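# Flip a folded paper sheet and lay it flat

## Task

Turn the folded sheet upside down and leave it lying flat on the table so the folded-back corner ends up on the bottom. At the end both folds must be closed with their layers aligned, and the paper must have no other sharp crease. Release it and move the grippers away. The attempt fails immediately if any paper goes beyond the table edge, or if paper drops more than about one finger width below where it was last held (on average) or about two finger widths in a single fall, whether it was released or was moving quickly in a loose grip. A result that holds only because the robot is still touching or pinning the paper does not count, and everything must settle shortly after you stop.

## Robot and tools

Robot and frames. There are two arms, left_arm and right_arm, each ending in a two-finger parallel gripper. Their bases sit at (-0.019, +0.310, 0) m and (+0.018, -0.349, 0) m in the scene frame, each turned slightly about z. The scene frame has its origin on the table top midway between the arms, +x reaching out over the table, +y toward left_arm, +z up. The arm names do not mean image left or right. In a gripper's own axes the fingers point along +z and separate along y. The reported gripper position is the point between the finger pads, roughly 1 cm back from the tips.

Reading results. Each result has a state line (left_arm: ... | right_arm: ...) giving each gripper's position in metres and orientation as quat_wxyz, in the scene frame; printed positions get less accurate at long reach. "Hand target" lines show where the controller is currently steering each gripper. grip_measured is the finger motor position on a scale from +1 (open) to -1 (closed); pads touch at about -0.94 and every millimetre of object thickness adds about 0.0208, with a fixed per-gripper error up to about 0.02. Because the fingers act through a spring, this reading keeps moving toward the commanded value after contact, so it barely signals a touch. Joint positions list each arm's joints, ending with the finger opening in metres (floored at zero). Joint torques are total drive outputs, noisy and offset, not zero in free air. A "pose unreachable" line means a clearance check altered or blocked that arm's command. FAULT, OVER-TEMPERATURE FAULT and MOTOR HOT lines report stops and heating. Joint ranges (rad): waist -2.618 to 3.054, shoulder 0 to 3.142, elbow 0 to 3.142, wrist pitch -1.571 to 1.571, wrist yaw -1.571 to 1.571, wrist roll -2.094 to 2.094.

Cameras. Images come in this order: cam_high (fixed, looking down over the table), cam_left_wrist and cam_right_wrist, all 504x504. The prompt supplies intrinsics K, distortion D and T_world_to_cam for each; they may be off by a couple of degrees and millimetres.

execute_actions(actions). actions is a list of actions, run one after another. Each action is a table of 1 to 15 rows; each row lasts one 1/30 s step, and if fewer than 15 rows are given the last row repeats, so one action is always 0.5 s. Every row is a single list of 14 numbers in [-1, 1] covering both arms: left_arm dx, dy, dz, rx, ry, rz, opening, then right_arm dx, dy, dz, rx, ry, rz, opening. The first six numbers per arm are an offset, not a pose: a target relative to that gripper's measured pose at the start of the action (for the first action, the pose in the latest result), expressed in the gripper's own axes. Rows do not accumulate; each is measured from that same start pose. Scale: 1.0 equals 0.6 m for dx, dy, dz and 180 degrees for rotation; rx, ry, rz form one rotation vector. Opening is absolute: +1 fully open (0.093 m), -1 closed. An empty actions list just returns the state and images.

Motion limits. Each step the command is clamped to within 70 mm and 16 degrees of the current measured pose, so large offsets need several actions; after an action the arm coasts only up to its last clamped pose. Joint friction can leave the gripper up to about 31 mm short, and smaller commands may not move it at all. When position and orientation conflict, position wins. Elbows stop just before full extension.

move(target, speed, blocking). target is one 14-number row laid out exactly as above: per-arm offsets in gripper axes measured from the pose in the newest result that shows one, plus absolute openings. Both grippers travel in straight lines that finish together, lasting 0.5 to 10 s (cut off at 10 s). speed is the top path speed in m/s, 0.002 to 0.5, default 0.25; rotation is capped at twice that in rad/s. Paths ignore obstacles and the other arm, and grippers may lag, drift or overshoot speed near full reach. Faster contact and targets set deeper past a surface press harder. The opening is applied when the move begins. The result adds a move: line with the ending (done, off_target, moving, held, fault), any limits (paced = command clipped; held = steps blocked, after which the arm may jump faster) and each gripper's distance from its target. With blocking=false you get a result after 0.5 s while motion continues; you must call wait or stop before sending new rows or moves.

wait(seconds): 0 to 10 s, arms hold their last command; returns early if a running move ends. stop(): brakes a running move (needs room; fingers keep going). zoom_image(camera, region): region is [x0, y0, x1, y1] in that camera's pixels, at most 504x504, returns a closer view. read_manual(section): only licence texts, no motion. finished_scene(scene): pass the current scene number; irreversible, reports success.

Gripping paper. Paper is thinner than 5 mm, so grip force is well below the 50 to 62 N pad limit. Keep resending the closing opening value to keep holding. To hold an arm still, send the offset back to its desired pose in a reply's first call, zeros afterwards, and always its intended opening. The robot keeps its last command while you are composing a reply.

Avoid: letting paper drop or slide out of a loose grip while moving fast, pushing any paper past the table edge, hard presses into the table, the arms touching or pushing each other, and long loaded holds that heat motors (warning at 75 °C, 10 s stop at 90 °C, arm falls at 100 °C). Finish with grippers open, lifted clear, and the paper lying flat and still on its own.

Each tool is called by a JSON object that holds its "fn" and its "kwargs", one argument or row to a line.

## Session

{"fn": "execute_actions", "kwargs": {
  "actions": []
}}

Scene clock: 0.00 s.
left_arm: end_effector_position=(+0.3566, +0.2689, +0.4011) grip_measured=+1.000 end_effector_quat_wxyz=(+0.707, +0.039, +0.705, -0.033) | right_arm: end_effector_position=(+0.3952, -0.3842, +0.3929) grip_measured=+1.000 end_effector_quat_wxyz=(+0.697, +0.027, +0.716, -0.036)
Joint positions: left_arm=[ 0.012  1.056  1.045  0.013 -0.011  0.009  0.093] | right_arm=[ 0.017  1.059  1.042 -0.009 -0.008 -0.014  0.093]
Joint velocities: left_arm=[-0.002  0.007 -0.002 -0.037  0.081 -0.007  0.   ] | right_arm=[ 0.002 -0.007  0.012 -0.037 -0.037 -0.022  0.   ]
Joint torques (N m, as the arm reports them, + toward a larger angle): no reading
Motor temperatures (°C, as the motors report them): left_arm=[21 22 29 29 22 22] | right_arm=[22 30 26 31 22 22]
Hand target (left_arm): +0.357, +0.269, +0.401; +0.707, +0.039, +0.705, -0.033
Hand target (right_arm): +0.395, -0.384, +0.393; +0.697, +0.027, +0.716, -0.036

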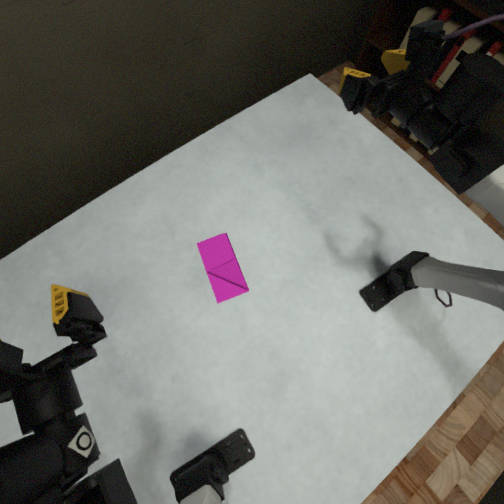

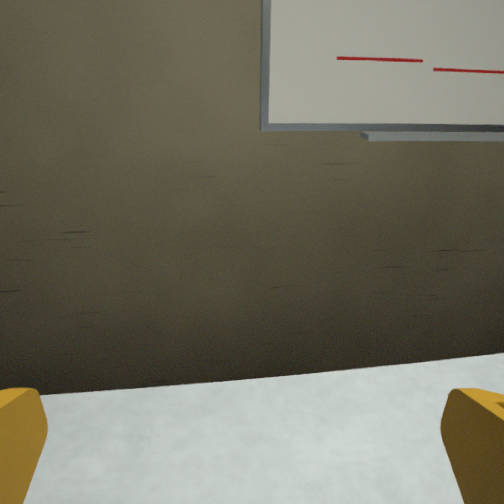

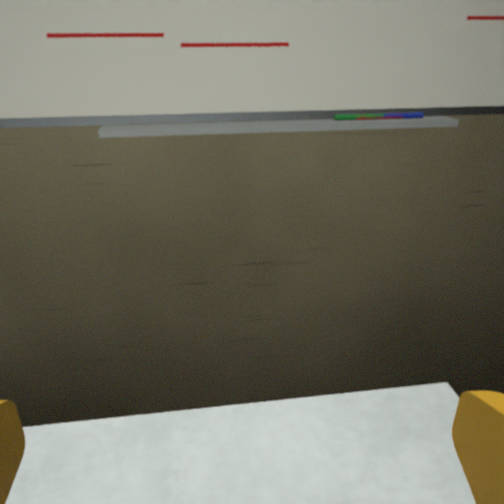

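{"fn": "zoom_image", "kwargs": {
  "camera": "cam_high",
  "region": [180, 220, 280, 320]
}}

Region (180, 220, 280, 320) of cam_high's 504x504 image, scaled by 5.040, with more detail than that image has.

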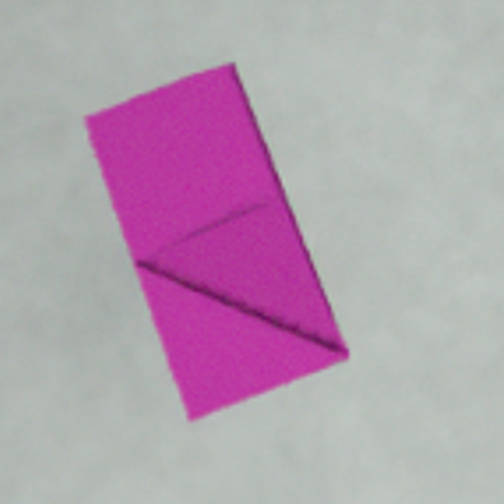

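{"fn": "move", "kwargs": {
  "target": [0.564,-0.392,-0.199,-0.0424,0.2021,-0.4987,-0.358, 0.5857,0.5097,-0.158,-0.2803,0.4153,0.1469,-0.274],
  "speed": 0.3
}}

Scene clock: 16.13 s.
left_arm: end_effector_position=(+0.2135, +0.0453, +0.0712) grip_measured=-0.356 end_effector_quat_wxyz=(+0.248, -0.492, +0.692, -0.467) | right_arm: end_effector_position=(+0.3146, -0.0813, +0.0367) grip_measured=-0.272 end_effector_quat_wxyz=(+0.071, -0.085, +0.907, +0.407)
Joint positions: left_arm=[-0.984  1.468  0.363  0.554 -0.569 -2.021  0.028] | right_arm=[ 0.572  1.822  0.906 -0.127 -0.702  0.468  0.032]
Joint velocities: left_arm=[-0.007  0.007 -0.012 -0.007 -0.051  0.022 -0.002] | right_arm=[-0.007 -0.002 -0.002  0.022 -0.022  0.037 -0.   ]
Joint torques (N m, as the arm reports them, + toward a larger angle): left_arm=[-0.96 -3.82  4.47  1.89 -0.35 -0.09] | right_arm=[ 0.6  -9.13  9.23  1.53 -0.46 -0.07]
Motor temperatures (°C, as the motors report them): left_arm=[21 22 31 34 22 22] | right_arm=[22 31 28 35 22 22]
Hand target (left_arm): +0.210, +0.048, +0.063; +0.250, -0.492, +0.695, -0.462
Hand target (right_arm): +0.322, -0.073, +0.044; +0.081, -0.092, +0.901, +0.417
Off the commanded pose (left_arm): 0.012 m, 1 deg.
Off the commanded pose (right_arm): 0.008 m, 1 deg.
move: off_target (left_arm)
camera_calibration (this result's frames):
cam_left_wrist: T_world_to_cam=[[0.439993, -0.0649044, 0.895652, -0.155863], [-0.683607, -0.670967, 0.287203, 0.197147], [0.582312, -0.738641, -0.33959, 0.0133407], [0, 0, 0, 1]] pos_world=[0.195581, 0.132017, 0.0875082]
cam_right_wrist: T_world_to_cam=[[0.193871, -0.67447, -0.712393, -0.090053], [-0.922962, -0.371519, 0.100567, 0.293576], [-0.332497, 0.638015, -0.694538, 0.266433], [0, 0, 0, 1]] pos_world=[0.377007, -0.121657, 0.0913701]

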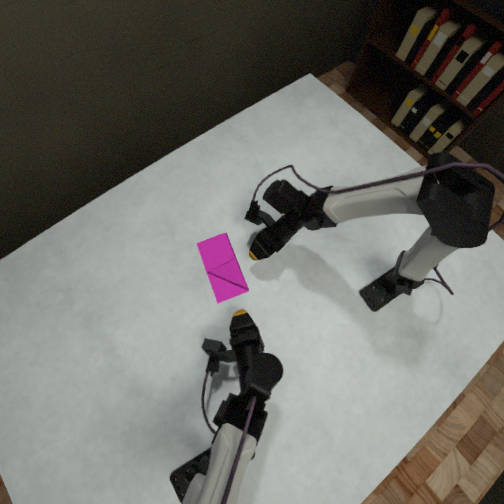

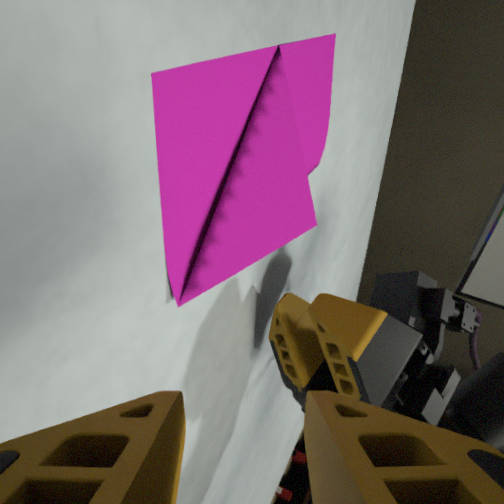

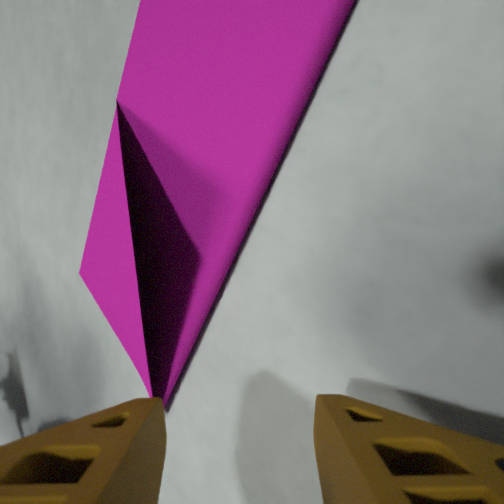

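{"fn": "move", "kwargs": {
  "target": [0,0,0,0,0,0,-0.358, -0.0395,0.079,0.0937,0,0,0,-0.19],
  "speed": 0.07
}}

Scene clock: 24.60 s.
left_arm: end_effector_position=(+0.2136, +0.0451, +0.0717) grip_measured=-0.356 end_effector_quat_wxyz=(+0.247, -0.492, +0.691, -0.468) | right_arm: end_effector_position=(+0.3242, -0.0138, +0.0353) grip_measured=-0.192 end_effector_quat_wxyz=(+0.061, -0.086, +0.910, +0.402)
Joint positions: left_arm=[-0.984  1.468  0.363  0.557 -0.569 -2.021  0.028] | right_arm=[ 0.726  1.961  1.091 -0.1   -0.622  0.622  0.036]
Joint velocities: left_arm=[ 0.002  0.012  0.002  0.066  0.037 -0.066 -0.   ] | right_arm=[-0.017  0.012  0.012 -0.066 -0.007 -0.081 -0.   ]
Joint torques (N m, as the arm reports them, + toward a larger angle): left_arm=[ 0.18 -5.24  5.94  1.72 -0.19 -0.02] | right_arm=[  0.5  -10.34   9.62   1.63  -0.2   -0.05]
Motor temperatures (°C, as the motors report them): left_arm=[21 23 31 34 22 22] | right_arm=[22 32 29 35 22 22]
Hand target (left_arm): +0.213, +0.045, +0.071; +0.248, -0.492, +0.692, -0.467
Hand target (right_arm): +0.332, -0.007, +0.038; +0.071, -0.086, +0.908, +0.405
Off the commanded pose (left_arm): 0.001 m, 0 deg.
Off the commanded pose (right_arm): 0.011 m, 1 deg.
move: off_target (right_arm)
camera_calibration (this result's frames):
cam_left_wrist: T_world_to_cam=[[0.438937, -0.0623509, 0.896352, -0.156348], [-0.683625, -0.670554, 0.288122, 0.196889], [0.583088, -0.739236, -0.336955, 0.0129258], [0, 0, 0, 1]] pos_world=[0.195688, 0.131831, 0.08777]
cam_right_wrist: T_world_to_cam=[[0.187704, -0.682342, -0.706525, -0.0457289], [-0.917577, -0.378463, 0.121733, 0.325095], [-0.350457, 0.625441, -0.69714, 0.231337], [0, 0, 0, 1]] pos_world=[0.387956, -0.052854, 0.0893907]

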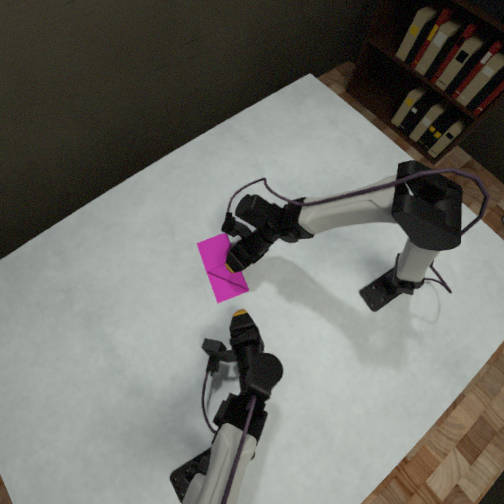

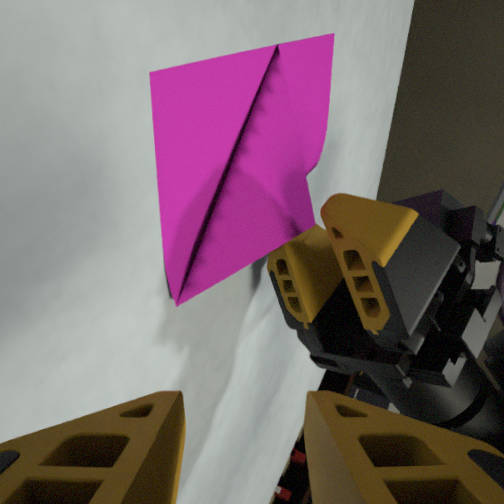

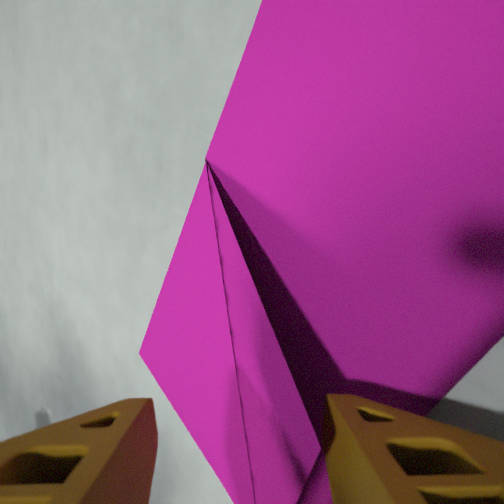

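{"fn": "execute_actions", "kwargs": {
  "actions": [
    [[0,0,0,0,0,0,-0.358,0,0,0,0,0,-0.01,-0.25],[0,0,0,0,0,0,-0.358,0,0,0,0,0,-0.015,-0.31],[0,0,0,0,0,0,-0.358,0,0,0,0,0,-0.02,-0.37],[0,0,0,0,0,0,-0.358,0,0,0,0,0,-0.025,-0.43],[0,0,0,0,0,0,-0.358,0,0,0,0,0,-0.03,-0.49],[0,0,0,0,0,0,-0.358,0,0,0,0,0,-0.035,-0.55],[0,0,0,0,0,0,-0.358,0,0,0,0,0,-0.04,-0.61],[0,0,0,0,0,0,-0.358,0,0,0,0,0,-0.045,-0.67],[0,0,0,0,0,0,-0.358,0,0,0,0,0,-0.045,-0.73],[0,0,0,0,0,0,-0.358,0,0,0,0,0,-0.045,-0.79],[0,0,0,0,0,0,-0.358,0,0,0,0,0,-0.045,-0.84],[0,0,0,0,0,0,-0.358,0,0,0,0,0,-0.045,-0.88],[0,0,0,0,0,0,-0.358,0,0,0,0,0,-0.045,-0.92],[0,0,0,0,0,0,-0.358,0,0,0,0,0,-0.045,-0.96],[0,0,0,0,0,0,-0.358,0,0,0,0,0,-0.045,-1]]
  ]
}}

Scene clock: 29.27 s.
left_arm: end_effector_position=(+0.2136, +0.0451, +0.0717) grip_measured=-0.356 end_effector_quat_wxyz=(+0.247, -0.492, +0.691, -0.468) | right_arm: end_effector_position=(+0.3245, -0.0140, +0.0351) grip_measured=-0.972 end_effector_quat_wxyz=(+0.084, -0.138, +0.904, +0.397)
Joint positions: left_arm=[-0.984  1.468  0.363  0.557 -0.569 -2.021  0.028] | right_arm=[ 0.726  1.961  1.091 -0.1   -0.62   0.506  0.   ]
Joint velocities: left_arm=[ 0.002  0.017  0.002 -0.007  0.051 -0.081 -0.   ] | right_arm=[-0.012  0.002 -0.012 -0.022  0.007 -0.154  0.   ]
Joint torques (N m, as the arm reports them, + toward a larger angle): left_arm=[ 0.13 -5.32  5.97  1.75 -0.2   0.01] | right_arm=[  0.06 -11.69   7.42   1.48  -0.31  -0.22]
Motor temperatures (°C, as the motors report them): left_arm=[21 23 31 34 22 22] | right_arm=[22 33 30 35 22 22]
Hand target (left_arm): +0.214, +0.045, +0.072; +0.247, -0.492, +0.691, -0.468
Hand target (right_arm): +0.324, -0.014, +0.035; +0.089, -0.150, +0.901, +0.396
Off the commanded pose (left_arm): 0.000 m, 0 deg.
Off the commanded pose (right_arm): 0.000 m, 1 deg.
camera_calibration (this result's frames):
cam_left_wrist: T_world_to_cam=[[0.438937, -0.0623509, 0.896352, -0.156348], [-0.683625, -0.670554, 0.288122, 0.196889], [0.583088, -0.739236, -0.336955, 0.0129258], [0, 0, 0, 1]] pos_world=[0.195688, 0.131831, 0.08777]
cam_right_wrist: T_world_to_cam=[[0.299443, -0.668208, -0.681052, -0.082995], [-0.893349, -0.447023, 0.045808, 0.319148], [-0.335055, 0.5947, -0.7308, 0.227174], [0, 0, 0, 1]] pos_world=[0.386079, -0.0478917, 0.0948756]

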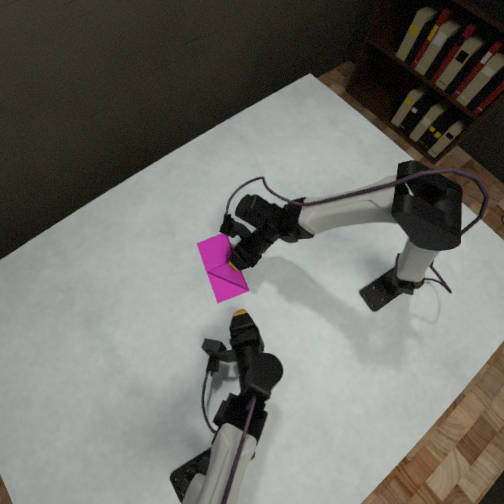

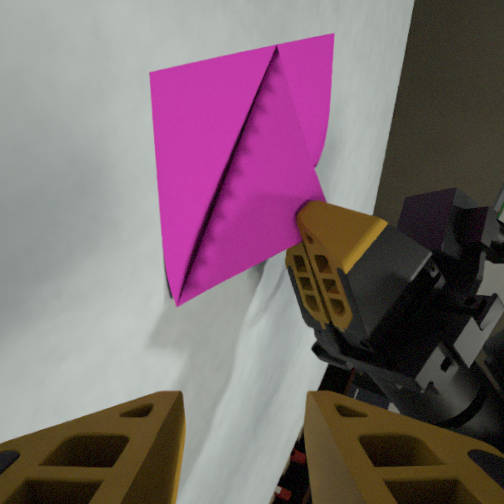

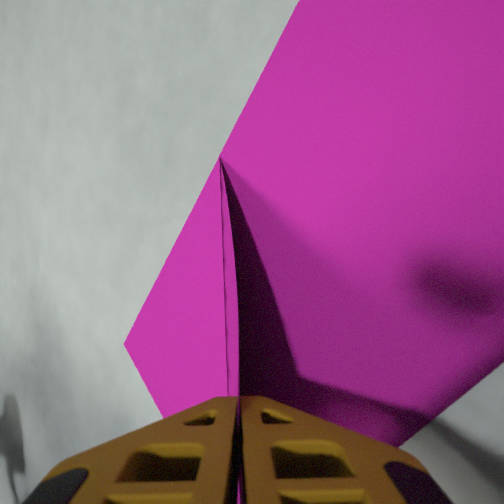

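{"fn": "move", "kwargs": {
  "target": [0,0,0,0,0,0,-0.358, -0.017,0.0713,-0.044,0.0765,0.047,-0.0325,-1],
  "speed": 0.09
}}

Scene clock: 36.00 s.
left_arm: end_effector_position=(+0.2136, +0.0451, +0.0717) grip_measured=-0.356 end_effector_quat_wxyz=(+0.247, -0.492, +0.691, -0.468) | right_arm: end_effector_position=(+0.3184, -0.0082, +0.0859) grip_measured=-0.989 end_effector_quat_wxyz=(+0.052, -0.193, +0.941, +0.274)
Joint positions: left_arm=[-0.984  1.468  0.363  0.557 -0.569 -2.021  0.028] | right_arm=[ 0.806  1.961  1.476 -0.708 -0.431  0.371  0.   ]
Joint velocities: left_arm=[ 0.017 -0.007 -0.007  0.037 -0.007 -0.11  -0.001] | right_arm=[-0.002 -0.002  0.002 -0.007  0.051 -0.022  0.   ]
Joint torques (N m, as the arm reports them, + toward a larger angle): left_arm=[ 0.27 -5.25  5.98  1.73 -0.19 -0.03] | right_arm=[  0.63 -10.91  10.26   1.05  -0.14  -0.21]
Motor temperatures (°C, as the motors report them): left_arm=[21 23 31 34 22 22] | right_arm=[22 36 30 35 22 22]
Hand target (left_arm): +0.214, +0.045, +0.072; +0.247, -0.492, +0.691, -0.468
Hand target (right_arm): +0.320, -0.004, +0.085; +0.053, -0.202, +0.940, +0.270
Off the commanded pose (left_arm): 0.000 m, 0 deg.
Off the commanded pose (right_arm): 0.004 m, 1 deg.
move: done
camera_calibration (this result's frames):
cam_left_wrist: T_world_to_cam=[[0.438937, -0.0623509, 0.896352, -0.156348], [-0.683625, -0.670554, 0.288122, 0.196889], [0.583088, -0.739236, -0.336955, 0.0129258], [0, 0, 0, 1]] pos_world=[0.195688, 0.131831, 0.08777]
cam_right_wrist: T_world_to_cam=[[0.3763, -0.793204, -0.478775, -0.0855368], [-0.849484, -0.501658, 0.16345, 0.289485], [-0.369831, 0.345206, -0.862588, 0.279109], [0, 0, 0, 1]] pos_world=[0.381323, -0.018976, 0.152487]

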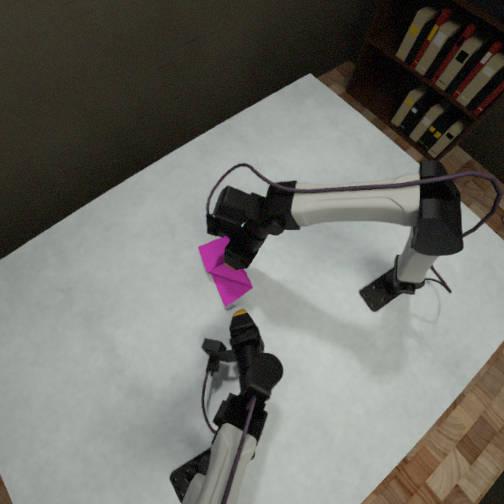

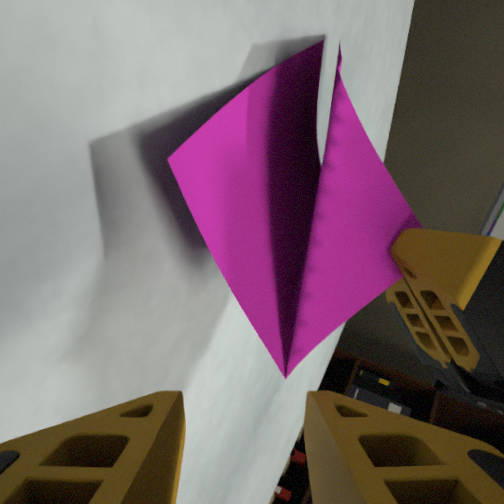

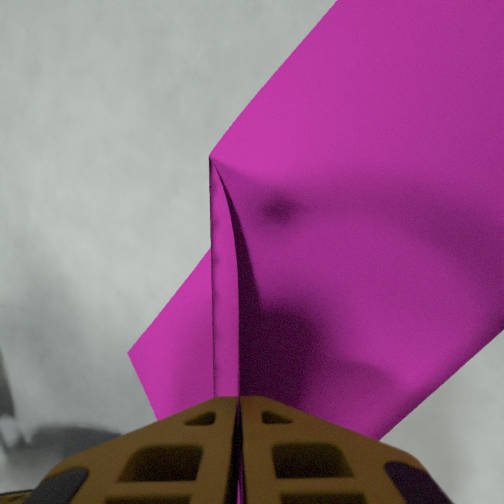

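{"fn": "zoom_image", "kwargs": {
  "camera": "cam_high",
  "region": [180, 220, 280, 320]
}}

Region (180, 220, 280, 320) of cam_high's 504x504 image, scaled by 5.040, with more detail than that image has.

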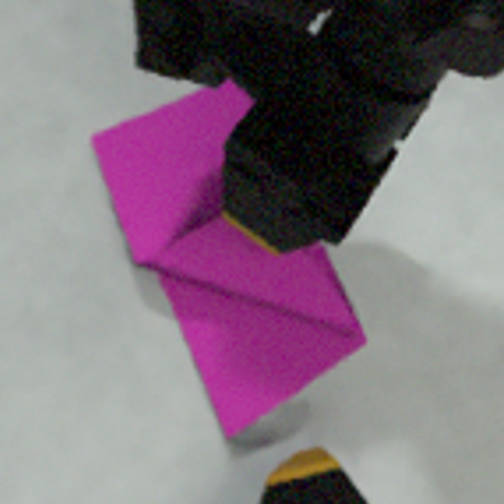

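{"fn": "move", "kwargs": {
  "target": [-0.0195,0.0155,0.088,0,0,0,-0.27, 0,0,0,0,0,0,-1],
  "speed": 0.07
}}

Scene clock: 47.10 s.
left_arm: end_effector_position=(+0.2492, +0.0400, +0.0350) grip_measured=-0.272 end_effector_quat_wxyz=(+0.247, -0.494, +0.696, -0.460) | right_arm: end_effector_position=(+0.3182, -0.0084, +0.0857) grip_measured=-0.989 end_effector_quat_wxyz=(+0.051, -0.193, +0.941, +0.274)
Joint positions: left_arm=[-0.862  1.741  0.403  0.803 -0.464 -1.953  0.032] | right_arm=[ 0.806  1.961  1.476 -0.709 -0.431  0.37   0.   ]
Joint velocities: left_arm=[ 0.002  0.002 -0.007  0.007 -0.007 -0.066 -0.001] | right_arm=[ 0.007 -0.012 -0.017 -0.007 -0.007 -0.022  0.   ]
Joint torques (N m, as the arm reports them, + toward a larger angle): left_arm=[ 1.32 -5.46  6.44  1.97 -0.07  0.04] | right_arm=[  0.05 -12.34   8.14   1.17  -0.23  -0.12]
Motor temperatures (°C, as the motors report them): left_arm=[21 24 32 35 22 22] | right_arm=[22 38 32 34 22 22]
Hand target (left_arm): +0.256, +0.035, +0.038; +0.248, -0.492, +0.691, -0.468
Hand target (right_arm): +0.318, -0.008, +0.086; +0.052, -0.193, +0.941, +0.274
Off the commanded pose (left_arm): 0.010 m, 1 deg.
Off the commanded pose (right_arm): 0.000 m, 0 deg.
move: done
camera_calibration (this result's frames):
cam_left_wrist: T_world_to_cam=[[0.450205, -0.0750597, 0.889765, -0.141404], [-0.67864, -0.676364, 0.286322, 0.227434], [0.580313, -0.732733, -0.355441, -0.0228207], [0, 0, 0, 1]] pos_world=[0.23125, 0.126493, 0.0525859]
cam_right_wrist: T_world_to_cam=[[0.376088, -0.793731, -0.478068, -0.0857247], [-0.849271, -0.501608, 0.164706, 0.28904], [-0.370535, 0.344066, -0.862741, 0.279214], [0, 0, 0, 1]] pos_world=[0.381172, -0.0191258, 0.152301]

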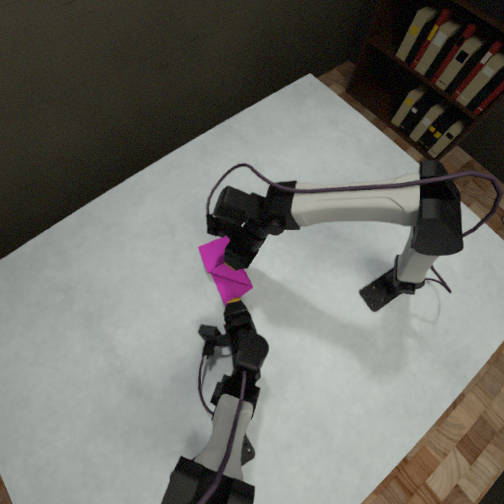

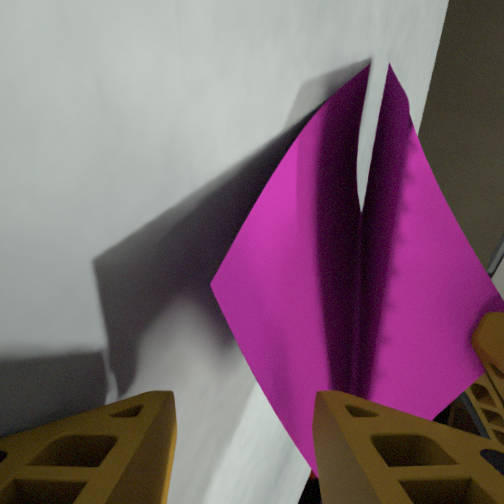

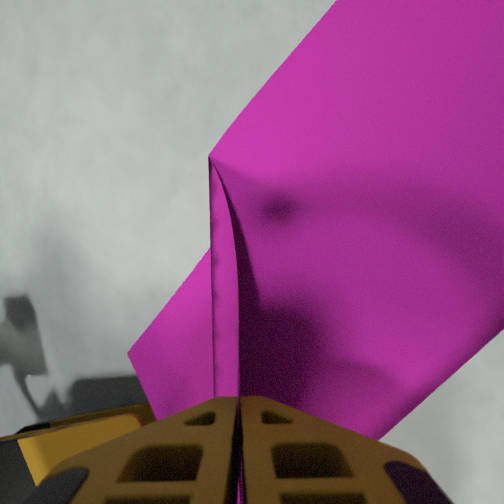

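{"fn": "move", "kwargs": {
  "target": [0.013,-0.049,0.047,0,0,0,-0.27, 0,0,0,0,0,0,-1],
  "speed": 0.05
}}

Scene clock: 51.93 s.
left_arm: end_effector_position=(+0.2777, +0.0201, +0.0522) grip_measured=-0.272 end_effector_quat_wxyz=(+0.247, -0.495, +0.690, -0.467) | right_arm: end_effector_position=(+0.3182, -0.0084, +0.0857) grip_measured=-0.989 end_effector_quat_wxyz=(+0.051, -0.193, +0.941, +0.274)
Joint positions: left_arm=[-0.816  1.764  0.539  0.718 -0.426 -1.931  0.032] | right_arm=[ 0.806  1.961  1.476 -0.709 -0.431  0.37   0.   ]
Joint velocities: left_arm=[ 0.002  0.002  0.017 -0.037  0.037  0.051  0.   ] | right_arm=[-0.017 -0.017 -0.002 -0.022 -0.081 -0.066  0.   ]
Joint torques (N m, as the arm reports them, + toward a larger angle): left_arm=[ 1.31 -6.28  7.01  1.76 -0.08  0.06] | right_arm=[  0.06 -12.34   8.13   1.15  -0.23  -0.12]
Motor temperatures (°C, as the motors report them): left_arm=[21 24 32 35 22 22] | right_arm=[22 39 32 34 22 22]
Hand target (left_arm): +0.282, +0.019, +0.048; +0.247, -0.494, +0.696, -0.460
Hand target (right_arm): +0.318, -0.008, +0.086; +0.051, -0.193, +0.941, +0.274
Off the commanded pose (left_arm): 0.006 m, 1 deg.
Off the commanded pose (right_arm): 0.000 m, 0 deg.
move: done
camera_calibration (this result's frames):
cam_left_wrist: T_world_to_cam=[[0.442812, -0.0597876, 0.894619, -0.169593], [-0.679124, -0.673827, 0.291115, 0.228243], [0.585413, -0.736466, -0.338982, -0.0500319], [0, 0, 0, 1]] pos_world=[0.259392, 0.10681, 0.0683163]
cam_right_wrist: T_world_to_cam=[[0.376088, -0.793731, -0.478068, -0.0857247], [-0.849271, -0.501608, 0.164706, 0.28904], [-0.370535, 0.344066, -0.862741, 0.279214], [0, 0, 0, 1]] pos_world=[0.381172, -0.0191258, 0.152301]

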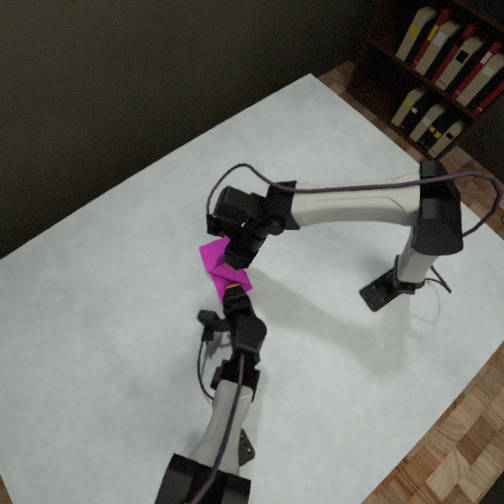

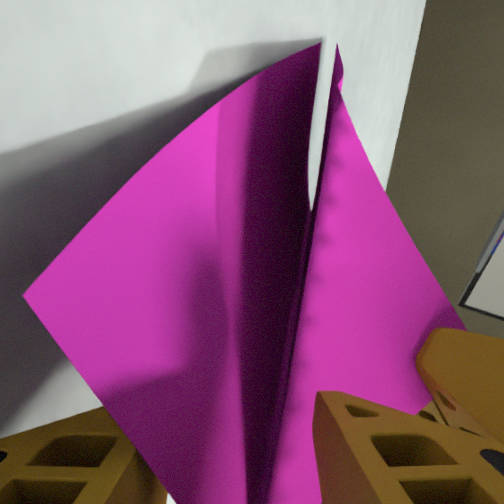

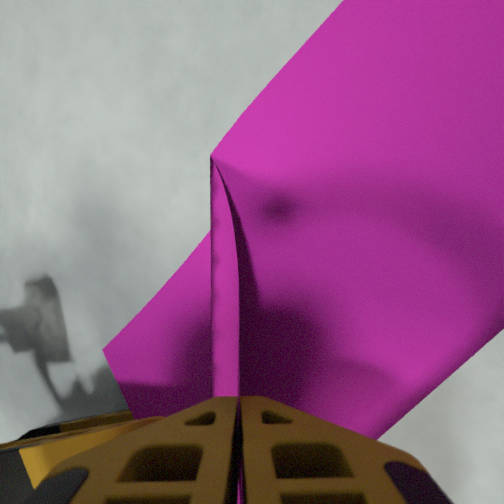

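Lower finger is under. Close left slowly.

{"fn": "execute_actions", "kwargs": {
  "actions": [
    [[0,0,0,0,0,0,-0.32,0,0,0,0,0,0,-1],[0,0,0,0,0,0,-0.37,0,0,0,0,0,0,-1],[0,0,0,0,0,0,-0.42,0,0,0,0,0,0,-1],[0,0,0,0,0,0,-0.47,0,0,0,0,0,0,-1],[0,0,0,0,0,0,-0.52,0,0,0,0,0,0,-1],[0,0,0,0,0,0,-0.57,0,0,0,0,0,0,-1],[0,0,0,0,0,0,-0.62,0,0,0,0,0,0,-1],[0,0,0,0,0,0,-0.67,0,0,0,0,0,0,-1],[0,0,0,0,0,0,-0.72,0,0,0,0,0,0,-1],[0,0,0,0,0,0,-0.77,0,0,0,0,0,0,-1],[0,0,0,0,0,0,-0.82,0,0,0,0,0,0,-1],[0,0,0,0,0,0,-0.87,0,0,0,0,0,0,-1],[0,0,0,0,0,0,-0.92,0,0,0,0,0,0,-1],[0,0,0,0,0,0,-0.96,0,0,0,0,0,0,-1],[0,0,0,0,0,0,-1,0,0,0,0,0,0,-1]]
  ]
}}

{"fn": "wait", "kwargs": {
  "seconds": 0.3
}}

Scene clock: 57.83 s.
left_arm: end_effector_position=(+0.2772, +0.0204, +0.0511) grip_measured=-0.968 end_effector_quat_wxyz=(+0.247, -0.494, +0.692, -0.465) | right_arm: end_effector_position=(+0.3182, -0.0084, +0.0857) grip_measured=-0.989 end_effector_quat_wxyz=(+0.051, -0.193, +0.941, +0.274)
Joint positions: left_arm=[-0.816  1.764  0.539  0.712 -0.425 -1.931  0.   ] | right_arm=[ 0.806  1.961  1.476 -0.709 -0.431  0.37   0.   ]
Joint velocities: left_arm=[ 0.002  0.002 -0.002  0.007 -0.007 -0.007  0.   ] | right_arm=[ 0.002 -0.002 -0.007 -0.066  0.066 -0.095  0.   ]
Joint torques (N m, as the arm reports them, + toward a larger angle): left_arm=[ 0.22 -7.75  5.5   1.85 -0.16  0.05] | right_arm=[  0.05 -12.35   8.11   1.15  -0.23  -0.13]
Motor temperatures (°C, as the motors report them): left_arm=[21 24 32 35 22 22] | right_arm=[22 41 32 34 22 22]
Hand target (left_arm): +0.278, +0.020, +0.052; +0.247, -0.495, +0.690, -0.467
Hand target (right_arm): +0.318, -0.008, +0.086; +0.051, -0.193, +0.941, +0.274
Off the commanded pose (left_arm): 0.001 m, 0 deg.
Off the commanded pose (right_arm): 0.000 m, 0 deg.
camera_calibration (this result's frames):
cam_left_wrist: T_world_to_cam=[[0.445783, -0.0645429, 0.892811, -0.169003], [-0.679249, -0.673998, 0.290427, 0.228491], [0.583008, -0.735909, -0.344298, -0.0490027], [0, 0, 0, 1]] pos_world=[0.25911, 0.107033, 0.0676561]
cam_right_wrist: T_world_to_cam=[[0.376088, -0.793731, -0.478068, -0.0857247], [-0.849271, -0.501608, 0.164706, 0.28904], [-0.370535, 0.344066, -0.862741, 0.279214], [0, 0, 0, 1]] pos_world=[0.381172, -0.0191258, 0.152301]

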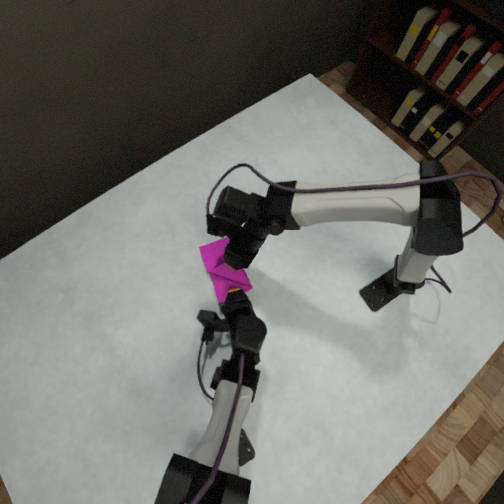

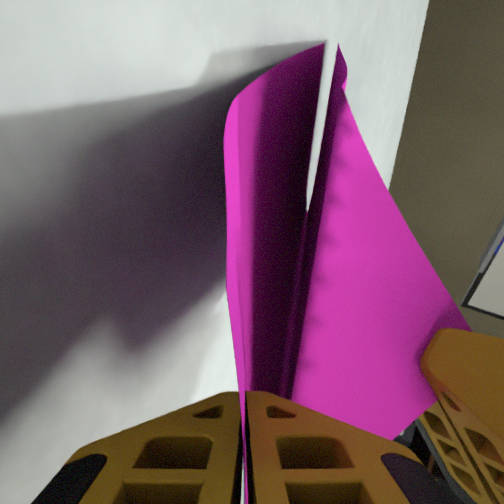

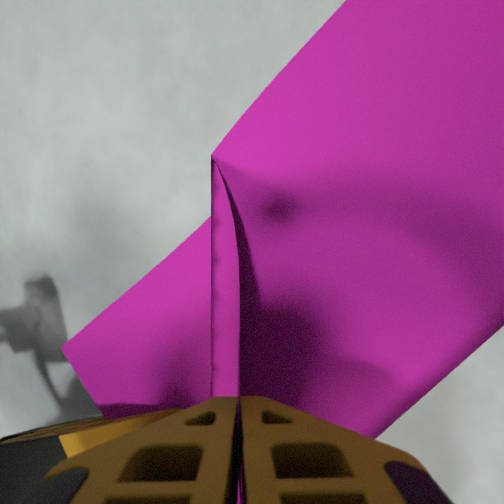

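Scene clock: 58.13 s.
left_arm: end_effector_position=(+0.2772, +0.0204, +0.0511) grip_measured=-0.982 end_effector_quat_wxyz=(+0.247, -0.494, +0.692, -0.465) | right_arm: end_effector_position=(+0.3182, -0.0084, +0.0857) grip_measured=-0.989 end_effector_quat_wxyz=(+0.051, -0.193, +0.941, +0.274)
Joint positions: left_arm=[-0.816  1.764  0.539  0.712 -0.425 -1.931  0.   ] | right_arm=[ 0.806  1.961  1.476 -0.709 -0.431  0.37   0.   ]
Joint velocities: left_arm=[-0.002 -0.002  0.002  0.051  0.007 -0.051  0.   ] | right_arm=[ 0.017  0.002 -0.012 -0.007 -0.066  0.037  0.   ]
Joint torques (N m, as the arm reports them, + toward a larger angle): left_arm=[ 0.17 -7.73  5.53  1.86 -0.17 -0.04] | right_arm=[  0.07 -12.34   8.14   1.15  -0.23  -0.13]
Motor temperatures (°C, as the motors report them): left_arm=[21 24 32 35 22 22] | right_arm=[22 41 32 34 22 22]
Hand target (left_arm): +0.278, +0.020, +0.052; +0.247, -0.495, +0.690, -0.467
Hand target (right_arm): +0.318, -0.008, +0.086; +0.051, -0.193, +0.941, +0.274
Off the commanded pose (left_arm): 0.001 m, 0 deg.
Off the commanded pose (right_arm): 0.000 m, 0 deg.
wait: 0.30 s; at rest by 0.20 s
camera_calibration (this result's frames):
cam_left_wrist: T_world_to_cam=[[0.445783, -0.0645429, 0.892811, -0.169003], [-0.679249, -0.673998, 0.290427, 0.228491], [0.583008, -0.735909, -0.344298, -0.0490027], [0, 0, 0, 1]] pos_world=[0.25911, 0.107033, 0.0676561]
cam_right_wrist: T_world_to_cam=[[0.376088, -0.793731, -0.478068, -0.0857247], [-0.849271, -0.501608, 0.164706, 0.28904], [-0.370535, 0.344066, -0.862741, 0.279214], [0, 0, 0, 1]] pos_world=[0.381172, -0.0191258, 0.152301]

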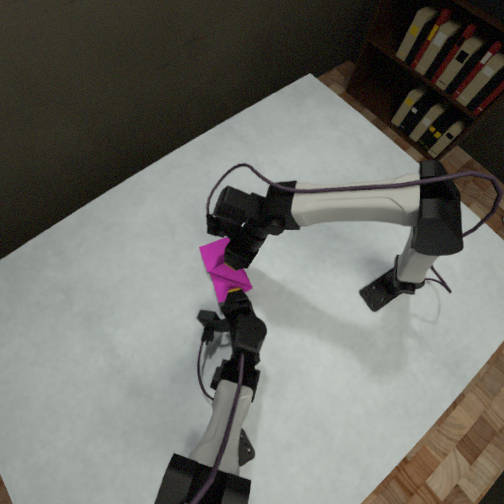

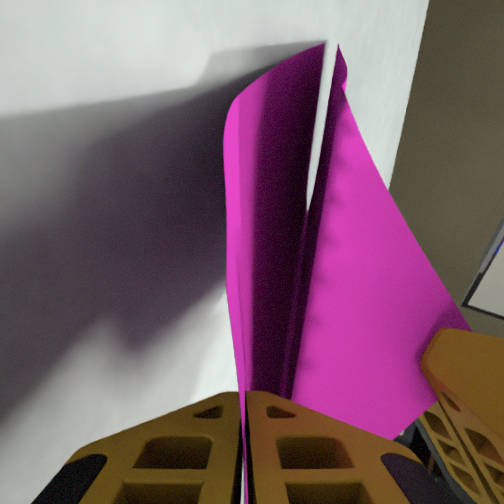

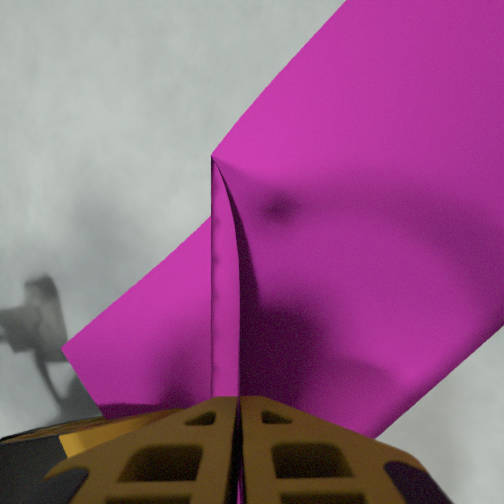

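Release right gently and retreat.

{"fn": "execute_actions", "kwargs": {
  "actions": [
    [[0,0,0,0,0,0,-1,0,0,0,0,0,0,-0.97],[0,0,0,0,0,0,-1,0,0,0,0,0,0,-0.95],[0,0,0,0,0,0,-1,0,0,0,0,0,0,-0.94],[0,0,0,0,0,0,-1,0,0,0,0,0,0,-0.93],[0,0,0,0,0,0,-1,0,0,0,0,0,0,-0.92],[0,0,0,0,0,0,-1,0,0,0,0,0,0,-0.91],[0,0,0,0,0,0,-1,0,0,0,0,0,0,-0.9],[0,0,0,0,0,0,-1,0,0,0,0,0,0,-0.88],[0,0,0,0,0,0,-1,0,0,0,0,0,0,-0.85],[0,0,0,0,0,0,-1,0,0,0,0,0,0,-0.82],[0,0,0,0,0,0,-1,0,0,0,0,0,0,-0.79],[0,0,0,0,0,0,-1,0,0,0,0,0,0,-0.76]]
  ]
}}

{"fn": "move", "kwargs": {
  "target": [0,0,0,0,0,0,-1, 0.015,-0.062,-0.066,0,0,0,-0.7],
  "speed": 0.06
}}

Scene clock: 62.33 s.
left_arm: end_effector_position=(+0.2772, +0.0204, +0.0511) grip_measured=-0.982 end_effector_quat_wxyz=(+0.247, -0.494, +0.692, -0.465) | right_arm: end_effector_position=(+0.3182, -0.0084, +0.0857) grip_measured=-0.762 end_effector_quat_wxyz=(+0.051, -0.193, +0.941, +0.274)
Joint positions: left_arm=[-0.816  1.764  0.539  0.712 -0.425 -1.931  0.   ] | right_arm=[ 0.806  1.961  1.476 -0.709 -0.431  0.37   0.009]
Joint velocities: left_arm=[-0.007 -0.002 -0.002 -0.022 -0.037 -0.022  0.   ] | right_arm=[ 0.002 -0.002 -0.007  0.007 -0.022 -0.066  0.001]
Joint torques (N m, as the arm reports them, + toward a larger angle): left_arm=[ 0.2  -7.75  5.49  1.8  -0.15 -0.01] | right_arm=[  0.07 -12.35   8.13   1.15  -0.23  -0.12]
Motor temperatures (°C, as the motors report them): left_arm=[21 25 32 35 22 22] | right_arm=[22 42 32 34 22 22]
Hand target (left_arm): +0.277, +0.020, +0.051; +0.247, -0.494, +0.692, -0.465
Hand target (right_arm): +0.318, -0.008, +0.086; +0.051, -0.193, +0.941, +0.274
Off the commanded pose (left_arm): 0.000 m, 0 deg.
Off the commanded pose (right_arm): 0.000 m, 0 deg.
camera_calibration (this result's frames):
cam_left_wrist: T_world_to_cam=[[0.445783, -0.0645429, 0.892811, -0.169003], [-0.679249, -0.673998, 0.290427, 0.228491], [0.583008, -0.735909, -0.344298, -0.0490027], [0, 0, 0, 1]] pos_world=[0.25911, 0.107033, 0.0676561]
cam_right_wrist: T_world_to_cam=[[0.376088, -0.793731, -0.478068, -0.0857247], [-0.849271, -0.501608, 0.164706, 0.28904], [-0.370535, 0.344066, -0.862741, 0.279214], [0, 0, 0, 1]] pos_world=[0.381172, -0.0191258, 0.152301]

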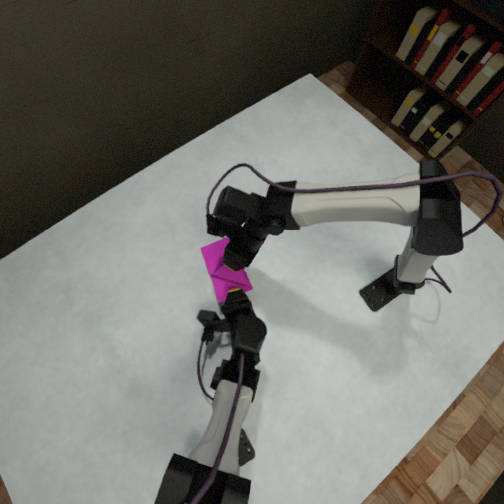

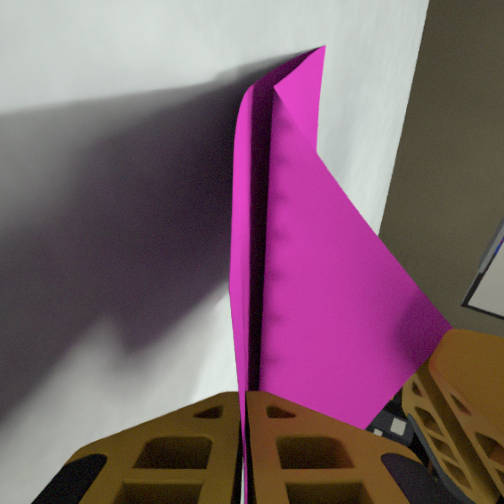

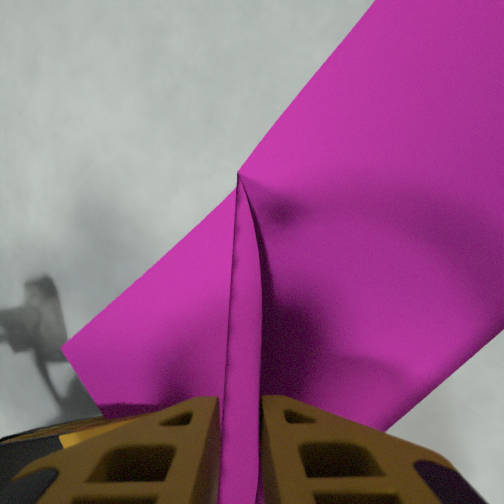

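Scene clock: 63.60 s.
left_arm: end_effector_position=(+0.2772, +0.0204, +0.0511) grip_measured=-0.982 end_effector_quat_wxyz=(+0.247, -0.494, +0.692, -0.465) | right_arm: end_effector_position=(+0.3312, -0.0553, +0.1001) grip_measured=-0.702 end_effector_quat_wxyz=(+0.060, -0.190, +0.941, +0.275)
Joint positions: left_arm=[-0.816  1.764  0.539  0.712 -0.425 -1.931  0.   ] | right_arm=[ 0.69   1.881  1.427 -0.773 -0.465  0.259  0.011]
Joint velocities: left_arm=[-0.002 -0.017  0.002  0.037 -0.022 -0.022  0.   ] | right_arm=[-0.007 -0.012  0.002 -0.11  -0.007 -0.051 -0.001]
Joint torques (N m, as the arm reports them, + toward a larger angle): left_arm=[ 0.11 -7.79  5.41  1.82 -0.15 -0.03] | right_arm=[ -0.38 -12.96   6.12   0.97  -0.36  -0.21]
Motor temperatures (°C, as the motors report them): left_arm=[21 25 32 35 22 22] | right_arm=[22 42 32 34 22 22]
Hand target (left_arm): +0.277, +0.020, +0.051; +0.247, -0.494, +0.692, -0.465
Hand target (right_arm): +0.324, -0.061, +0.099; +0.051, -0.193, +0.940, +0.276
Off the commanded pose (left_arm): 0.000 m, 0 deg.
Off the commanded pose (right_arm): 0.009 m, 1 deg.
move: done
camera_calibration (this result's frames):
cam_left_wrist: T_world_to_cam=[[0.445783, -0.0645429, 0.892811, -0.169003], [-0.679249, -0.673998, 0.290427, 0.228491], [0.583008, -0.735909, -0.344298, -0.0490027], [0, 0, 0, 1]] pos_world=[0.25911, 0.107033, 0.0676561]
cam_right_wrist: T_world_to_cam=[[0.374148, -0.79483, -0.477764, -0.120424], [-0.856711, -0.493483, 0.15007, 0.27851], [-0.355048, 0.353158, -0.865575, 0.308193], [0, 0, 0, 1]] pos_world=[0.393083, -0.0671176, 0.167434]

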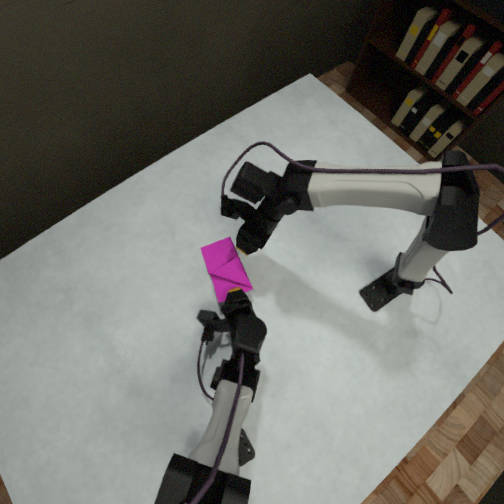

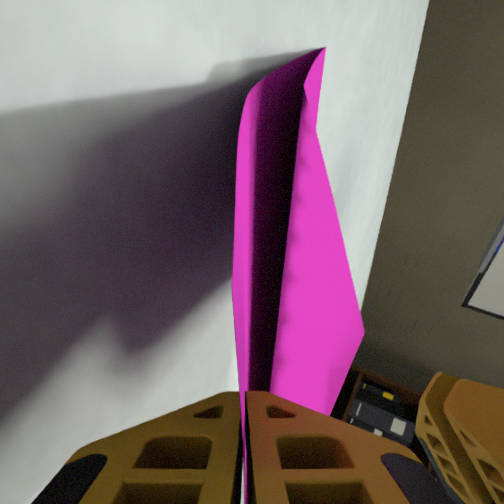

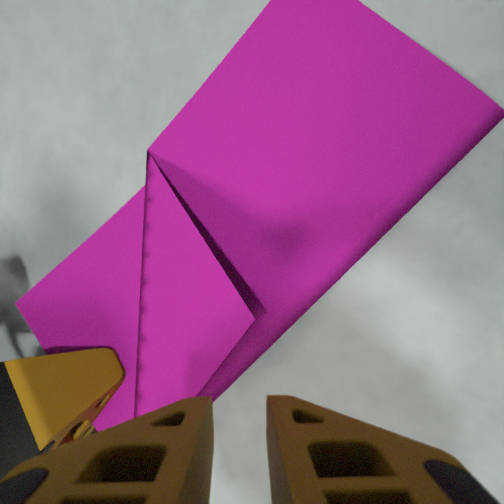

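{"fn": "move", "kwargs": {
  "target": [0.008,-0.059,-0.03,-0.0065,0.049,-0.03,-1, 0.09,-0.021,-0.018,-0.2008,-0.0986,0.3199,-0.02],
  "speed": 0.25
}}

Scene clock: 76.03 s.
left_arm: end_effector_position=(+0.2752, +0.0186, +0.0838) grip_measured=-0.982 end_effector_quat_wxyz=(+0.168, -0.489, +0.695, -0.499) | right_arm: end_effector_position=(+0.2916, -0.0867, +0.0910) grip_measured=-0.022 end_effector_quat_wxyz=(+0.003, +0.308, +0.772, +0.556)
Joint positions: left_arm=[-0.737  1.603  0.539  0.592 -0.205 -1.962  0.   ] | right_arm=[ 0.615  1.538  0.46   0.589 -0.624  1.644  0.044]
Joint velocities: left_arm=[-0.002  0.002 -0.007  0.081  0.007 -0.022  0.   ] | right_arm=[-0.007 -0.007 -0.017 -0.007  0.051  0.022  0.   ]
Joint torques (N m, as the arm reports them, + toward a larger angle): left_arm=[ 1.44 -8.67  6.58  1.81 -0.03 -0.08] | right_arm=[ 0.72 -7.52  4.98  2.11 -0.03 -0.06]
Motor temperatures (°C, as the motors report them): left_arm=[21 26 32 35 22 22] | right_arm=[22 44 31 34 22 22]
Hand target (left_arm): +0.278, +0.020, +0.091; +0.166, -0.492, +0.689, -0.506
Hand target (right_arm): +0.286, -0.087, +0.089; +0.003, +0.310, +0.770, +0.558
Off the commanded pose (left_arm): 0.008 m, 1 deg.
Off the commanded pose (right_arm): 0.006 m, 1 deg.
move: done
camera_calibration (this result's frames):
cam_left_wrist: T_world_to_cam=[[0.504897, -0.0068768, 0.863152, -0.212248], [-0.716536, -0.560917, 0.414666, 0.21413], [0.481305, -0.827844, -0.288133, -0.0129053], [0, 0, 0, 1]] pos_world=[0.266807, 0.107966, 0.0906911]
cam_right_wrist: T_world_to_cam=[[-0.49486, -0.203671, -0.844768, 0.20315], [-0.868869, 0.100902, 0.484651, 0.255082], [-0.0134705, 0.973826, -0.226895, 0.193473], [0, 0, 0, 1]] pos_world=[0.32477, -0.172772, 0.0918869]

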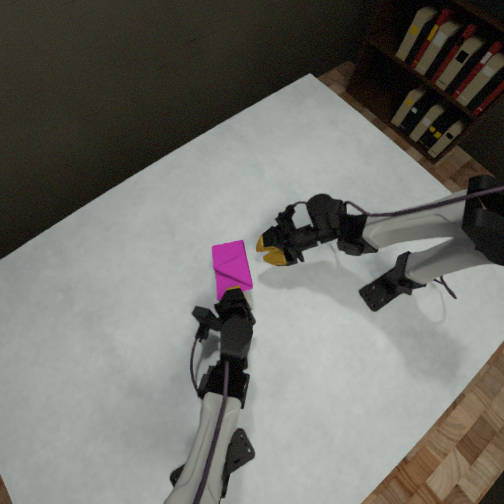

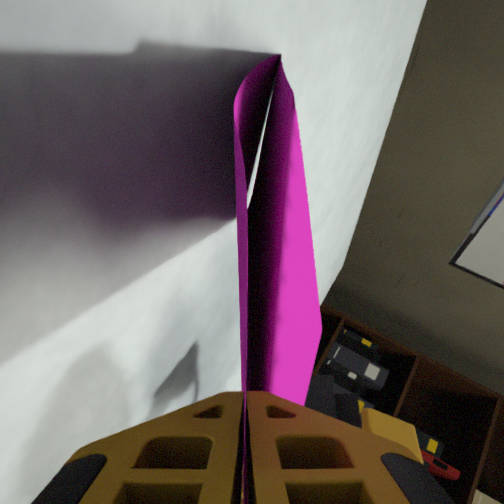

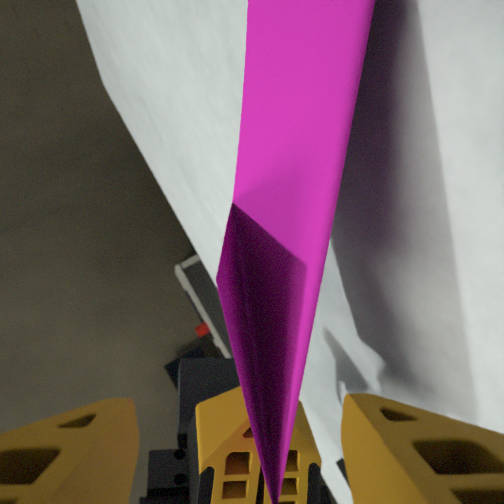

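{"fn": "move", "kwargs": {
  "target": [0,0,0,0,0,0,-1, 0.01,0.003,0.118,0,0,0.028,0.14],
  "speed": 0.06
}}

Scene clock: 86.27 s.
left_arm: end_effector_position=(+0.2751, +0.0185, +0.0838) grip_measured=-0.982 end_effector_quat_wxyz=(+0.168, -0.489, +0.695, -0.499) | right_arm: end_effector_position=(+0.3057, -0.0310, +0.0610) grip_measured=+0.138 end_effector_quat_wxyz=(-0.027, +0.344, +0.765, +0.543)
Joint positions: left_arm=[-0.737  1.603  0.539  0.592 -0.204 -1.962  0.   ] | right_arm=[ 0.76   1.8    0.601  0.716 -0.499  1.797  0.052]
Joint velocities: left_arm=[ 0.007 -0.002 -0.002  0.037 -0.022 -0.051  0.   ] | right_arm=[ 0.012  0.017 -0.002 -0.007  0.022 -0.066  0.001]
Joint torques (N m, as the arm reports them, + toward a larger angle): left_arm=[ 0.16 -7.06  6.31  1.9  -0.1  -0.02] | right_arm=[ 0.63 -7.59  8.62  2.17 -0.01 -0.07]
Motor temperatures (°C, as the motors report them): left_arm=[21 27 32 36 22 22] | right_arm=[22 43 31 36 22 22]
Hand target (left_arm): +0.275, +0.019, +0.084; +0.168, -0.489, +0.695, -0.499
Hand target (right_arm): +0.313, -0.024, +0.068; -0.021, +0.341, +0.759, +0.555
Off the commanded pose (left_arm): 0.000 m, 0 deg.
Off the commanded pose (right_arm): 0.012 m, 2 deg.
move: off_target (right_arm)
camera_calibration (this result's frames):
cam_left_wrist: T_world_to_cam=[[0.505008, -0.00695103, 0.863086, -0.212246], [-0.716672, -0.560626, 0.414824, 0.214095], [0.480986, -0.82804, -0.288103, -0.0128398], [0, 0, 0, 1]] pos_world=[0.266798, 0.10792, 0.0906762]
cam_right_wrist: T_world_to_cam=[[-0.577109, -0.184572, -0.795536, 0.218873], [-0.816624, 0.120433, 0.564465, 0.256014], [-0.00837548, 0.975412, -0.22023, 0.130689], [0, 0, 0, 1]] pos_world=[0.336475, -0.11791, 0.0583926]

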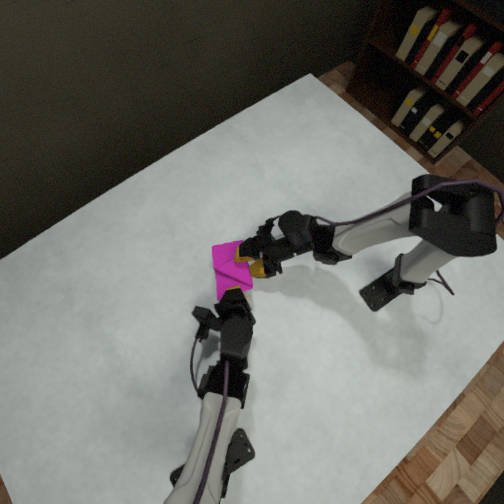

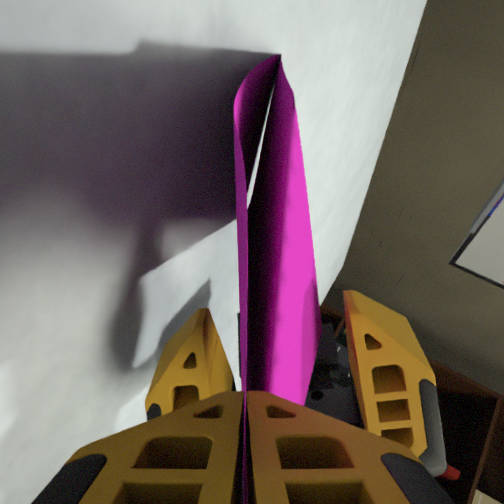

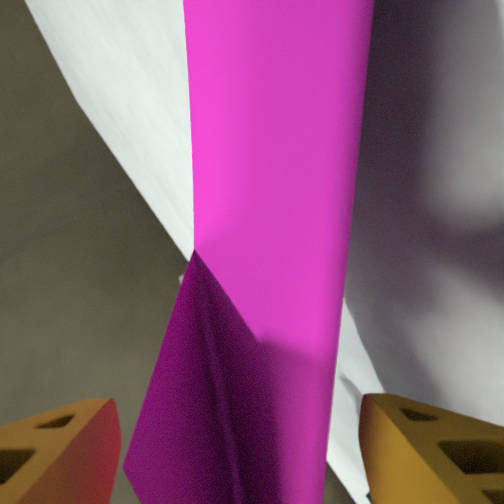

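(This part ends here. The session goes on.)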